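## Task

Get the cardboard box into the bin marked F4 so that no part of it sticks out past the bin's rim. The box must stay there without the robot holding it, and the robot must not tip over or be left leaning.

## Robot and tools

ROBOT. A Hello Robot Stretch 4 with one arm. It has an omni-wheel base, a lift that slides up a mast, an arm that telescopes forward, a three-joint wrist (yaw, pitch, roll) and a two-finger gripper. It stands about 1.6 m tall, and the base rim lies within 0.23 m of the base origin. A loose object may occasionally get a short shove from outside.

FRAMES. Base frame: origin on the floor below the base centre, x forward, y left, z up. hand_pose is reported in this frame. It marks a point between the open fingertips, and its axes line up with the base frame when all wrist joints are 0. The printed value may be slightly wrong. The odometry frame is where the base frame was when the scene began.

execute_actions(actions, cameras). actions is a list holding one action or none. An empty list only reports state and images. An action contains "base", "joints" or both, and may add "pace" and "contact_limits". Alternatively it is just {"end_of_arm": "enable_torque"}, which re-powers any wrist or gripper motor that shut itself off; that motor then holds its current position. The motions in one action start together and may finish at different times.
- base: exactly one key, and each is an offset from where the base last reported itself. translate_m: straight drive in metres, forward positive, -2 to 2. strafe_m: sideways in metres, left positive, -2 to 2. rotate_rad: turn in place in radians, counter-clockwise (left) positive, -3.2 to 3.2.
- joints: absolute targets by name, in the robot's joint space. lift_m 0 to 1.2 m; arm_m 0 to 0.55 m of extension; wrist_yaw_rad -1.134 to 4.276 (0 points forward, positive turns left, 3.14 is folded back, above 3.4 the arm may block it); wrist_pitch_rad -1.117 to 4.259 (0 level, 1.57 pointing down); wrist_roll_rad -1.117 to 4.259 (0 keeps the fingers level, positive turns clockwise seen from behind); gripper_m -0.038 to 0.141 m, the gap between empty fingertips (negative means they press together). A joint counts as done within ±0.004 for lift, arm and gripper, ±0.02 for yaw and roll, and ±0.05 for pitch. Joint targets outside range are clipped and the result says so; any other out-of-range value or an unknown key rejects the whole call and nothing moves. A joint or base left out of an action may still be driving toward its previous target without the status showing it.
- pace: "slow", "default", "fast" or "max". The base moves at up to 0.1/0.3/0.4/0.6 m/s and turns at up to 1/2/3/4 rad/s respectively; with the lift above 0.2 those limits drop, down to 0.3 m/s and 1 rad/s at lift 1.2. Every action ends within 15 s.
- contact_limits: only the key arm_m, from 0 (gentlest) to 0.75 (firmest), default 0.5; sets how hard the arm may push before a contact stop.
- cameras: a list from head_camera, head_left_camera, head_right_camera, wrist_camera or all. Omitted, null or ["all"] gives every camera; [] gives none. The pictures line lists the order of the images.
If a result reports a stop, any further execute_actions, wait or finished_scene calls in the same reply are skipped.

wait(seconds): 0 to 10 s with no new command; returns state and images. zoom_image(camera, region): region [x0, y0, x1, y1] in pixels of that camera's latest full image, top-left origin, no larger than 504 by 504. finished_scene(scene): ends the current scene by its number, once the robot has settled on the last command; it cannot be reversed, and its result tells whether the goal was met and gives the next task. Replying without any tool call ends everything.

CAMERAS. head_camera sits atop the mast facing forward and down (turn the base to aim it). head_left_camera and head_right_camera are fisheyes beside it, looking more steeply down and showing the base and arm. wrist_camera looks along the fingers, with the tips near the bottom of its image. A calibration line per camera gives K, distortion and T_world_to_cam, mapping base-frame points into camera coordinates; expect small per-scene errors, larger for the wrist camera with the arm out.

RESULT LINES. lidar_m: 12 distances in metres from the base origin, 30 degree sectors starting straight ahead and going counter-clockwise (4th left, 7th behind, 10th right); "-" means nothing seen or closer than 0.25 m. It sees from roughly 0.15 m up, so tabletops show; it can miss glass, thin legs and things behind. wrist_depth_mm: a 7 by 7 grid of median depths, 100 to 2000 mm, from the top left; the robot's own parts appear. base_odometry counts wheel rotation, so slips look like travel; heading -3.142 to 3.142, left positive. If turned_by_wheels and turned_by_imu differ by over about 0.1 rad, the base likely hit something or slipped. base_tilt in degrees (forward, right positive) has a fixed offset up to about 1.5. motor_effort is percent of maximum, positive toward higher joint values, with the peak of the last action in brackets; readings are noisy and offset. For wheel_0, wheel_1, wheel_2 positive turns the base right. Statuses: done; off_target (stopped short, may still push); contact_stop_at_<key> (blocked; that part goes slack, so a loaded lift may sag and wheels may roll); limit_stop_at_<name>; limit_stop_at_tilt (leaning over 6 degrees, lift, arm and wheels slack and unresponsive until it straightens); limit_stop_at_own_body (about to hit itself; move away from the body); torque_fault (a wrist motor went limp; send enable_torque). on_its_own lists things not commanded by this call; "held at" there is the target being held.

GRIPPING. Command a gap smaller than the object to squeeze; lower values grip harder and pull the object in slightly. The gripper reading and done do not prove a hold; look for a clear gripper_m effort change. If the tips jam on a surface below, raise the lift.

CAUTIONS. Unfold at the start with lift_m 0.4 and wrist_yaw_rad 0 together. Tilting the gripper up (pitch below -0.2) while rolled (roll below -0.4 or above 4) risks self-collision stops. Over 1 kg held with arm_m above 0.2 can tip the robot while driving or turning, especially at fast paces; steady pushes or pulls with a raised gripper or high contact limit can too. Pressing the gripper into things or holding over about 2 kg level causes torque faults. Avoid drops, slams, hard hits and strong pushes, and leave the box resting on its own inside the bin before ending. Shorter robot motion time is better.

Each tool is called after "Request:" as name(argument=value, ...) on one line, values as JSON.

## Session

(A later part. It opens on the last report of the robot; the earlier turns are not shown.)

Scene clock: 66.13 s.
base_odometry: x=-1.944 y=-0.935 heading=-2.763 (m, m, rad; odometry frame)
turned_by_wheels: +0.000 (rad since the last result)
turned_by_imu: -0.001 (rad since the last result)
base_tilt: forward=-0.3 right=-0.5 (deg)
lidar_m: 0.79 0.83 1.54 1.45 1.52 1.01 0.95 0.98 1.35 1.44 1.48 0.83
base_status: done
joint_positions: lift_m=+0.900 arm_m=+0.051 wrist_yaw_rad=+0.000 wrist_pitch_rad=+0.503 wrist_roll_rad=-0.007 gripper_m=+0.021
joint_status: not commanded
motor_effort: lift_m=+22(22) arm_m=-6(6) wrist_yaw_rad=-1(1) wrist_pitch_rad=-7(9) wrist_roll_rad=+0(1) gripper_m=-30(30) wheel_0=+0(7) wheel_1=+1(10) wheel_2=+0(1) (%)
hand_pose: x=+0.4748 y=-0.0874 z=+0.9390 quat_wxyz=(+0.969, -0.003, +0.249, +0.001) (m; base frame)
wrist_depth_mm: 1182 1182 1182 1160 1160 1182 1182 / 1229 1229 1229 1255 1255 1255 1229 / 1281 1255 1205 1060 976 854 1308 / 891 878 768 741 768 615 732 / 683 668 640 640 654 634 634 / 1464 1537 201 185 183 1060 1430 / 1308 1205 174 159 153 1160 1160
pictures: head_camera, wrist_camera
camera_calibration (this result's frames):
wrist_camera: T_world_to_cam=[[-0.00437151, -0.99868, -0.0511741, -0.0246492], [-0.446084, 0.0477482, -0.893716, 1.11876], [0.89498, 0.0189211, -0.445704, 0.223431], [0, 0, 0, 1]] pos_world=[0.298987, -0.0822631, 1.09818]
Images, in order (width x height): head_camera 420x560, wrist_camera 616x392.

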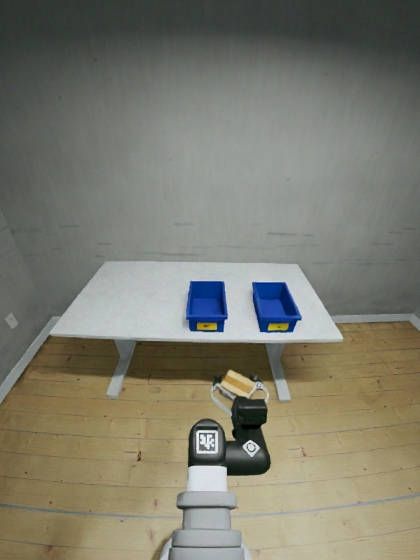

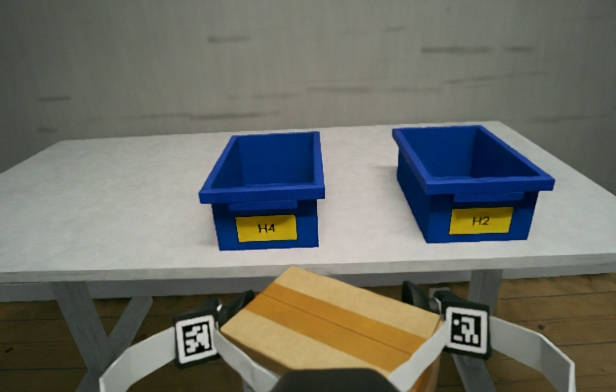

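Request:
execute_actions(actions=[{"base":{"rotate_rad":-1.57}}], cameras=[])

Request:
execute_actions(actions=[{"base":{"translate_m":0.6}}], cameras=["head_camera","wrist_camera"])

Scene clock: 68.33 s.
base_odometry: x=-1.944 y=-0.935 heading=+1.950 (m, m, rad; odometry frame)
turned_by_wheels: -1.570 (rad since the last result)
turned_by_imu: -1.554 (rad since the last result)
base_tilt: forward=-0.2 right=-0.4 (deg)
lidar_m: 1.44 1.48 0.82 0.79 0.84 1.54 1.48 1.56 1.00 0.93 0.98 1.33
base_status: done
joint_positions: lift_m=+0.900 arm_m=+0.051 wrist_yaw_rad=+0.000 wrist_pitch_rad=+0.503 wrist_roll_rad=-0.007 gripper_m=+0.021
joint_status: not commanded
motor_effort: lift_m=+22(22) arm_m=-6(6) wrist_yaw_rad=+0(1) wrist_pitch_rad=-10(10) wrist_roll_rad=+0(1) gripper_m=-28(29) wheel_0=+0(5) wheel_1=+1(6) wheel_2=+1(6) (%)
hand_pose: x=+0.4748 y=-0.0874 z=+0.9391 quat_wxyz=(+0.969, -0.003, +0.249, +0.001) (m; base frame)
wrist_depth_mm: 1708 1708 1756 1308 1281 1464 1661 / 1808 1499 1863 1863 1863 1808 1756 / - 1983 - - - 1921 1576 / - - - - - - 1863 / - 1921 1808 1863 1756 1708 1499 / 1576 1576 200 185 183 1397 1308 / 1308 1229 174 159 153 1182 1138
pictures: none
No camera images: the call's "cameras" was empty. Leave "cameras" out to get every camera's image.

Scene clock: 71.83 s.
base_odometry: x=-2.167 y=-0.378 heading=+1.950 (m, m, rad; odometry frame)
turned_by_wheels: +0.000 (rad since the last result)
turned_by_imu: -0.003 (rad since the last result)
base_tilt: forward=-0.3 right=-0.4 (deg)
lidar_m: 0.84 0.88 1.67 0.79 0.83 1.15 2.10 1.37 0.97 0.93 0.97 0.88
base_status: done
joint_positions: lift_m=+0.900 arm_m=+0.051 wrist_yaw_rad=+0.000 wrist_pitch_rad=+0.503 wrist_roll_rad=-0.007 gripper_m=+0.021
joint_status: not commanded
motor_effort: lift_m=+22(22) arm_m=-6(6) wrist_yaw_rad=+0(0) wrist_pitch_rad=-7(9) wrist_roll_rad=+0(1) gripper_m=-30(29) wheel_0=+0(6) wheel_1=+0(4) wheel_2=+1(8) (%)
hand_pose: x=+0.4748 y=-0.0874 z=+0.9391 quat_wxyz=(+0.969, -0.003, +0.249, +0.001) (m; base frame)
wrist_depth_mm: 1182 1182 1182 569 1205 691 549 / 991 904 831 591 603 621 585 / 634 621 1366 1366 1397 1397 1308 / 1464 1464 1464 1464 1430 1464 1281 / 1576 1537 1618 1499 904 1576 1537 / 1576 1499 200 185 183 1138 1366 / 1336 1182 174 159 153 1160 1160
pictures: head_camera, wrist_camera
camera_calibration (this result's frames):
wrist_camera: T_world_to_cam=[[-0.00434956, -0.99868, -0.0511706, -0.0246568], [-0.446037, 0.0477363, -0.893741, 1.1188], [0.895004, 0.0189366, -0.445656, 0.223382], [0, 0, 0, 1]] pos_world=[0.298989, -0.0822615, 1.0982]
Images, in order (width x height): head_camera 420x560, wrist_camera 616x392.

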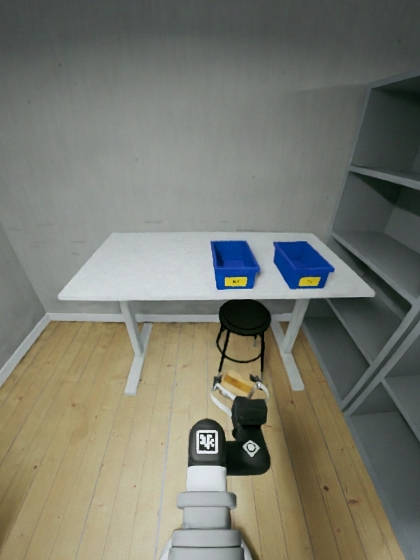

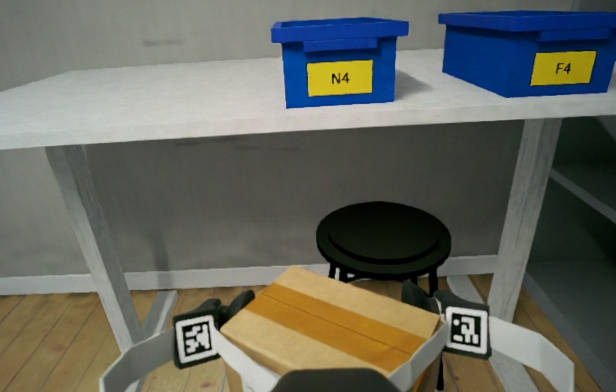

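Request:
execute_actions(actions=[{"base":{"strafe_m":-0.37},"joints":{"lift_m":1.2}}], cameras=[])

Request:
execute_actions(actions=[{"base":{"translate_m":0.28},"joints":{"arm_m":0.36}}], cameras=["head_camera","wrist_camera"])

Scene clock: 74.60 s.
base_odometry: x=-1.823 y=-0.241 heading=+1.950 (m, m, rad; odometry frame)
turned_by_wheels: +0.000 (rad since the last result)
turned_by_imu: -0.002 (rad since the last result)
base_tilt: forward=-0.3 right=-0.4 (deg)
lidar_m: 0.85 0.89 1.19 1.15 1.20 1.68 2.08 0.83 0.61 0.54 0.59 0.79
base_status: done
joint_positions: lift_m=+1.199 arm_m=+0.051 wrist_yaw_rad=+0.000 wrist_pitch_rad=+0.503 wrist_roll_rad=-0.007 gripper_m=+0.021
joint_status: all done
joint sent to its limit — the command would take lift_m past its upper limit, so that joint was sent only as far as its limit.
motor_effort: lift_m=+23(25) arm_m=-6(6) wrist_yaw_rad=-1(0) wrist_pitch_rad=-9(9) wrist_roll_rad=+0(0) gripper_m=-30(31) wheel_0=-2(7) wheel_1=+0(10) wheel_2=+0(1) (%)
hand_pose: x=+0.4748 y=-0.0874 z=+1.2379 quat_wxyz=(+0.969, -0.003, +0.249, +0.001) (m; base frame)
wrist_depth_mm: 1182 1205 1205 1229 1229 1182 1182 / 1281 1281 1308 1281 1281 1255 1229 / 1336 1366 1366 1366 1366 1255 1138 / 1060 931 946 946 904 1397 831 / 809 723 741 723 741 798 1281 / 1661 1708 201 185 183 1098 1118 / 1537 1537 174 159 153 1366 904
pictures: none
No camera images: the call's "cameras" was empty. Leave "cameras" out to get every camera's image.

Scene clock: 77.00 s.
base_odometry: x=-1.927 y=+0.019 heading=+1.950 (m, m, rad; odometry frame)
turned_by_wheels: +0.000 (rad since the last result)
turned_by_imu: -0.001 (rad since the last result)
base_tilt: forward=-0.3 right=-0.3 (deg)
lidar_m: 0.57 0.58 0.80 1.17 1.20 1.71 2.38 0.83 0.59 0.56 0.57 0.62
base_status: done
joint_positions: lift_m=+1.199 arm_m=+0.359 wrist_yaw_rad=+0.000 wrist_pitch_rad=+0.503 wrist_roll_rad=-0.007 gripper_m=+0.021
joint_status: all done
motor_effort: lift_m=+23(24) arm_m=+6(10) wrist_yaw_rad=-1(1) wrist_pitch_rad=-9(10) wrist_roll_rad=-1(1) gripper_m=-30(32) wheel_0=+2(8) wheel_1=+0(5) wheel_2=+0(9) (%)
hand_pose: x=+0.7826 y=-0.0874 z=+1.2379 quat_wxyz=(+0.969, -0.003, +0.249, +0.001) (m; base frame)
wrist_depth_mm: 691 691 699 699 699 707 691 / 741 741 741 750 750 741 715 / 788 788 788 788 798 798 759 / 842 842 854 854 854 854 788 / 798 778 778 768 750 759 854 / 647 634 201 185 183 569 931 / 424 394 174 159 153 477 484
pictures: head_camera, wrist_camera
camera_calibration (this result's frames):
wrist_camera: T_world_to_cam=[[-0.00417054, -0.998681, -0.0511708, -0.00812223], [-0.445973, 0.047658, -0.893777, 1.52315], [0.895037, 0.0190933, -0.445584, 0.0809776], [0, 0, 0, 1]] pos_world=[0.606773, -0.082248, 1.39702]
Images, in order (width x height): head_camera 420x560, wrist_camera 616x392.

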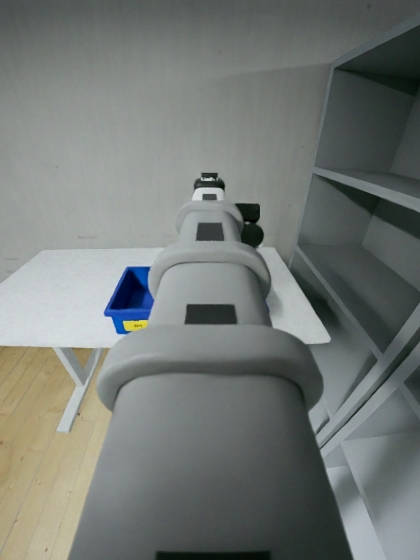

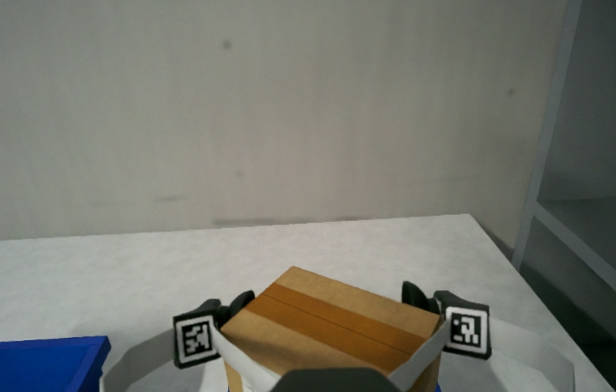

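Pitch down more to see and lower in.

Request:
execute_actions(actions=[{"joints":{"wrist_pitch_rad":1.0,"arm_m":0.44}}], cameras=["wrist_camera"])

Scene clock: 78.27 s.
base_odometry: x=-1.927 y=+0.019 heading=+1.950 (m, m, rad; odometry frame)
turned_by_wheels: +0.000 (rad since the last result)
turned_by_imu: +0.000 (rad since the last result)
base_tilt: forward=-0.3 right=-0.3 (deg)
lidar_m: 0.57 0.60 0.82 1.18 1.20 1.72 2.37 0.83 0.59 0.54 0.58 0.61
base_status: not commanded
joint_positions: lift_m=+1.199 arm_m=+0.439 wrist_yaw_rad=+0.000 wrist_pitch_rad=+1.001 wrist_roll_rad=-0.007 gripper_m=+0.021
joint_status: all done
motor_effort: lift_m=+23(23) arm_m=+7(6) wrist_yaw_rad=+1(1) wrist_pitch_rad=-4(4) wrist_roll_rad=+1(0) gripper_m=-30(33) wheel_0=+2(2) wheel_1=+0(0) wheel_2=+0(0) (%)
hand_pose: x=+0.7653 y=-0.0874 z=+1.1339 quat_wxyz=(+0.877, -0.003, +0.480, +0.002) (m; base frame)
wrist_depth_mm: 707 699 699 699 699 699 715 / 640 634 615 609 603 585 788 / 564 554 549 539 530 530 549 / 377 500 389 382 373 477 473 / 362 449 424 436 418 430 427 / 349 413 200 185 183 285 392 / 345 366 174 159 153 256 353
pictures: wrist_camera
camera_calibration (this result's frames):
wrist_camera: T_world_to_cam=[[-0.0283206, -0.99868, -0.0428562, -0.00451133], [-0.819114, 0.0477591, -0.57164, 1.34279], [0.572932, 0.0189149, -0.819385, 0.720494], [0, 0, 0, 1]] pos_world=[0.686977, -0.082264, 1.35776]
Images, in order (width x height): wrist_camera 616x392.

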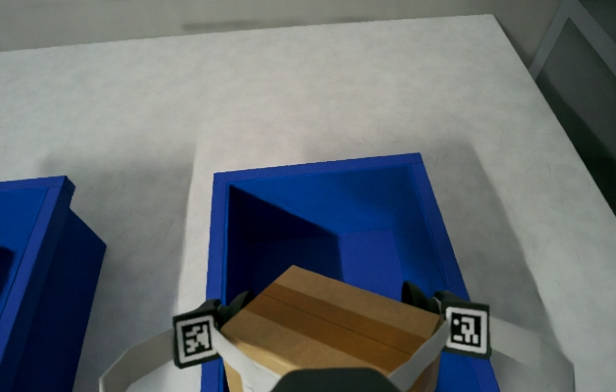

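Request:
execute_actions(actions=[{"joints":{"lift_m":1.13,"arm_m":0.46}}], cameras=[])

Request:
execute_actions(actions=[{"joints":{"gripper_m":0.13}}], cameras=[])

Request:
execute_actions(actions=[{"joints":{"lift_m":1.19}}], cameras=["wrist_camera"])

Scene clock: 79.67 s.
base_odometry: x=-1.927 y=+0.019 heading=+1.950 (m, m, rad; odometry frame)
turned_by_wheels: +0.000 (rad since the last result)
turned_by_imu: +0.000 (rad since the last result)
base_tilt: forward=-0.4 right=-0.3 (deg)
lidar_m: 0.57 0.60 0.81 1.19 1.21 1.74 2.36 0.83 0.58 0.54 0.57 0.61
base_status: not commanded
joint_positions: lift_m=+1.130 arm_m=+0.459 wrist_yaw_rad=+0.000 wrist_pitch_rad=+1.002 wrist_roll_rad=-0.007 gripper_m=+0.021
joint_status: all done
motor_effort: lift_m=+18(21) arm_m=+6(9) wrist_yaw_rad=-1(0) wrist_pitch_rad=-5(6) wrist_roll_rad=+0(0) gripper_m=-28(32) wheel_0=+2(2) wheel_1=+0(0) wheel_2=+0(0) (%)
hand_pose: x=+0.7852 y=-0.0874 z=+1.0654 quat_wxyz=(+0.877, -0.003, +0.480, +0.002) (m; base frame)
wrist_depth_mm: 621 603 591 585 574 559 691 / 535 525 517 504 496 492 496 / 469 462 303 300 298 436 433 / 410 415 314 349 343 384 389 / 357 375 296 362 353 255 355 / 338 342 200 186 183 206 325 / 317 195 174 159 153 200 143
pictures: none
No camera images: the call's "cameras" was empty. Leave "cameras" out to get every camera's image.

Scene clock: 81.67 s.
base_odometry: x=-1.927 y=+0.019 heading=+1.950 (m, m, rad; odometry frame)
turned_by_wheels: +0.000 (rad since the last result)
turned_by_imu: +0.000 (rad since the last result)
base_tilt: forward=-0.3 right=-0.3 (deg)
lidar_m: 0.57 0.60 0.83 1.20 1.20 1.73 2.38 0.84 0.59 0.55 0.58 0.61
base_status: not commanded
joint_positions: lift_m=+1.130 arm_m=+0.459 wrist_yaw_rad=+0.000 wrist_pitch_rad=+1.002 wrist_roll_rad=-0.007 gripper_m=+0.130
joint_status: all done
motor_effort: lift_m=+18(18) arm_m=+6(7) wrist_yaw_rad=-1(1) wrist_pitch_rad=-5(7) wrist_roll_rad=-1(1) gripper_m=-1(29) wheel_0=+2(2) wheel_1=-1(0) wheel_2=+0(0) (%)
hand_pose: x=+0.7852 y=-0.0875 z=+1.0654 quat_wxyz=(+0.877, -0.003, +0.480, +0.001) (m; base frame)
wrist_depth_mm: 615 603 591 585 569 564 683 / 539 525 517 508 500 496 500 / 473 462 300 300 297 439 433 / 415 415 314 347 332 387 389 / 357 375 334 362 347 256 355 / 338 336 217 332 325 212 325 / 315 310 256 169 297 196 300
pictures: none
No camera images: the call's "cameras" was empty. Leave "cameras" out to get every camera's image.

Scene clock: 82.83 s.
base_odometry: x=-1.927 y=+0.019 heading=+1.950 (m, m, rad; odometry frame)
turned_by_wheels: +0.000 (rad since the last result)
turned_by_imu: +0.000 (rad since the last result)
base_tilt: forward=-0.3 right=-0.3 (deg)
lidar_m: 0.56 0.59 0.80 1.19 1.22 1.73 2.37 0.83 0.57 0.56 0.58 0.61
base_status: not commanded
joint_positions: lift_m=+1.190 arm_m=+0.459 wrist_yaw_rad=+0.000 wrist_pitch_rad=+1.001 wrist_roll_rad=-0.007 gripper_m=+0.130
joint_status: all done
motor_effort: lift_m=+23(24) arm_m=+6(7) wrist_yaw_rad=+2(2) wrist_pitch_rad=-6(6) wrist_roll_rad=+0(0) gripper_m=+1(1) wheel_0=+2(2) wheel_1=+0(1) wheel_2=+0(0) (%)
hand_pose: x=+0.7853 y=-0.0875 z=+1.1250 quat_wxyz=(+0.877, -0.003, +0.480, +0.001) (m; base frame)
wrist_depth_mm: 683 676 676 676 676 683 707 / 627 621 609 603 585 580 759 / 554 544 535 530 521 517 525 / 480 484 364 355 347 466 459 / 364 442 384 418 397 421 418 / 349 402 306 394 379 208 382 / 349 366 287 163 307 253 353
pictures: wrist_camera
camera_calibration (this result's frames):
wrist_camera: T_world_to_cam=[[-0.0285331, -0.998673, -0.0428688, -0.00417571], [-0.81909, 0.0479411, -0.571658, 1.3541], [0.572954, 0.0188022, -0.819372, 0.701676], [0, 0, 0, 1]] pos_world=[0.706983, -0.0822803, 1.34884]
Images, in order (width x height): wrist_camera 616x392.

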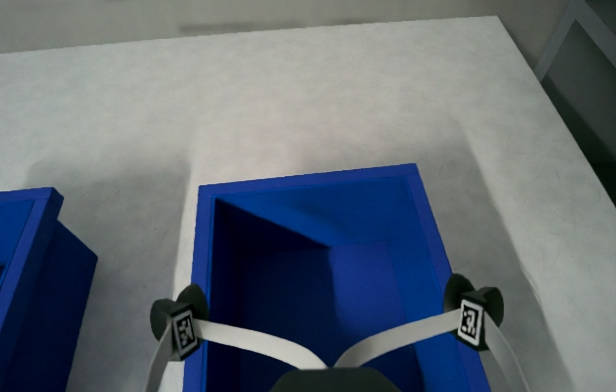

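Request:
execute_actions(actions=[{"joints":{"arm_m":0.25}}], cameras=["wrist_camera"])

Scene clock: 84.63 s.
base_odometry: x=-1.927 y=+0.019 heading=+1.950 (m, m, rad; odometry frame)
turned_by_wheels: +0.000 (rad since the last result)
turned_by_imu: +0.000 (rad since the last result)
base_tilt: forward=-0.4 right=-0.4 (deg)
lidar_m: 0.57 0.61 0.83 1.18 1.22 1.73 2.38 0.84 0.58 0.56 0.57 0.61
base_status: not commanded
joint_positions: lift_m=+1.190 arm_m=+0.251 wrist_yaw_rad=+0.000 wrist_pitch_rad=+1.001 wrist_roll_rad=-0.007 gripper_m=+0.130
joint_status: all done
motor_effort: lift_m=+23(23) arm_m=-6(8) wrist_yaw_rad=+0(0) wrist_pitch_rad=-5(5) wrist_roll_rad=+0(0) gripper_m=+1(1) wheel_0=+1(2) wheel_1=+0(1) wheel_2=+0(0) (%)
hand_pose: x=+0.5775 y=-0.0874 z=+1.1250 quat_wxyz=(+0.877, -0.003, +0.480, +0.002) (m; base frame)
wrist_depth_mm: 723 715 699 691 676 668 904 / 480 603 580 496 517 580 1008 / 521 521 517 525 480 517 521 / 397 477 466 421 410 466 462 / 345 436 424 307 309 418 418 / 389 404 342 384 387 208 389 / 1229 384 1182 163 1182 1160 1098
pictures: wrist_camera
camera_calibration (this result's frames):
wrist_camera: T_world_to_cam=[[-0.0284189, -0.998676, -0.0428743, -0.0101438], [-0.819118, 0.0478498, -0.571626, 1.18391], [0.572921, 0.0188742, -0.819393, 0.820747], [0, 0, 0, 1]] pos_world=[0.49925, -0.0822712, 1.34883]
Images, in order (width x height): wrist_camera 616x392.

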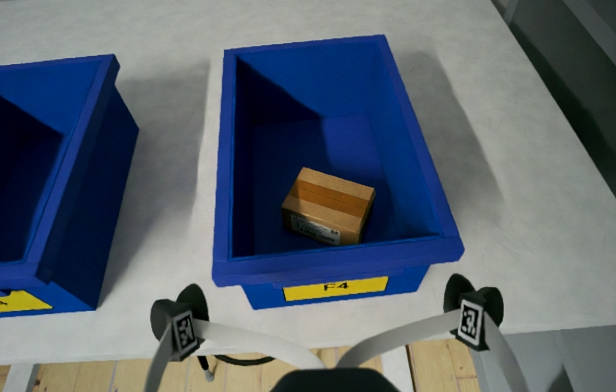

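Request:
finished_scene(scene=1)

The scene is finished: the task was done.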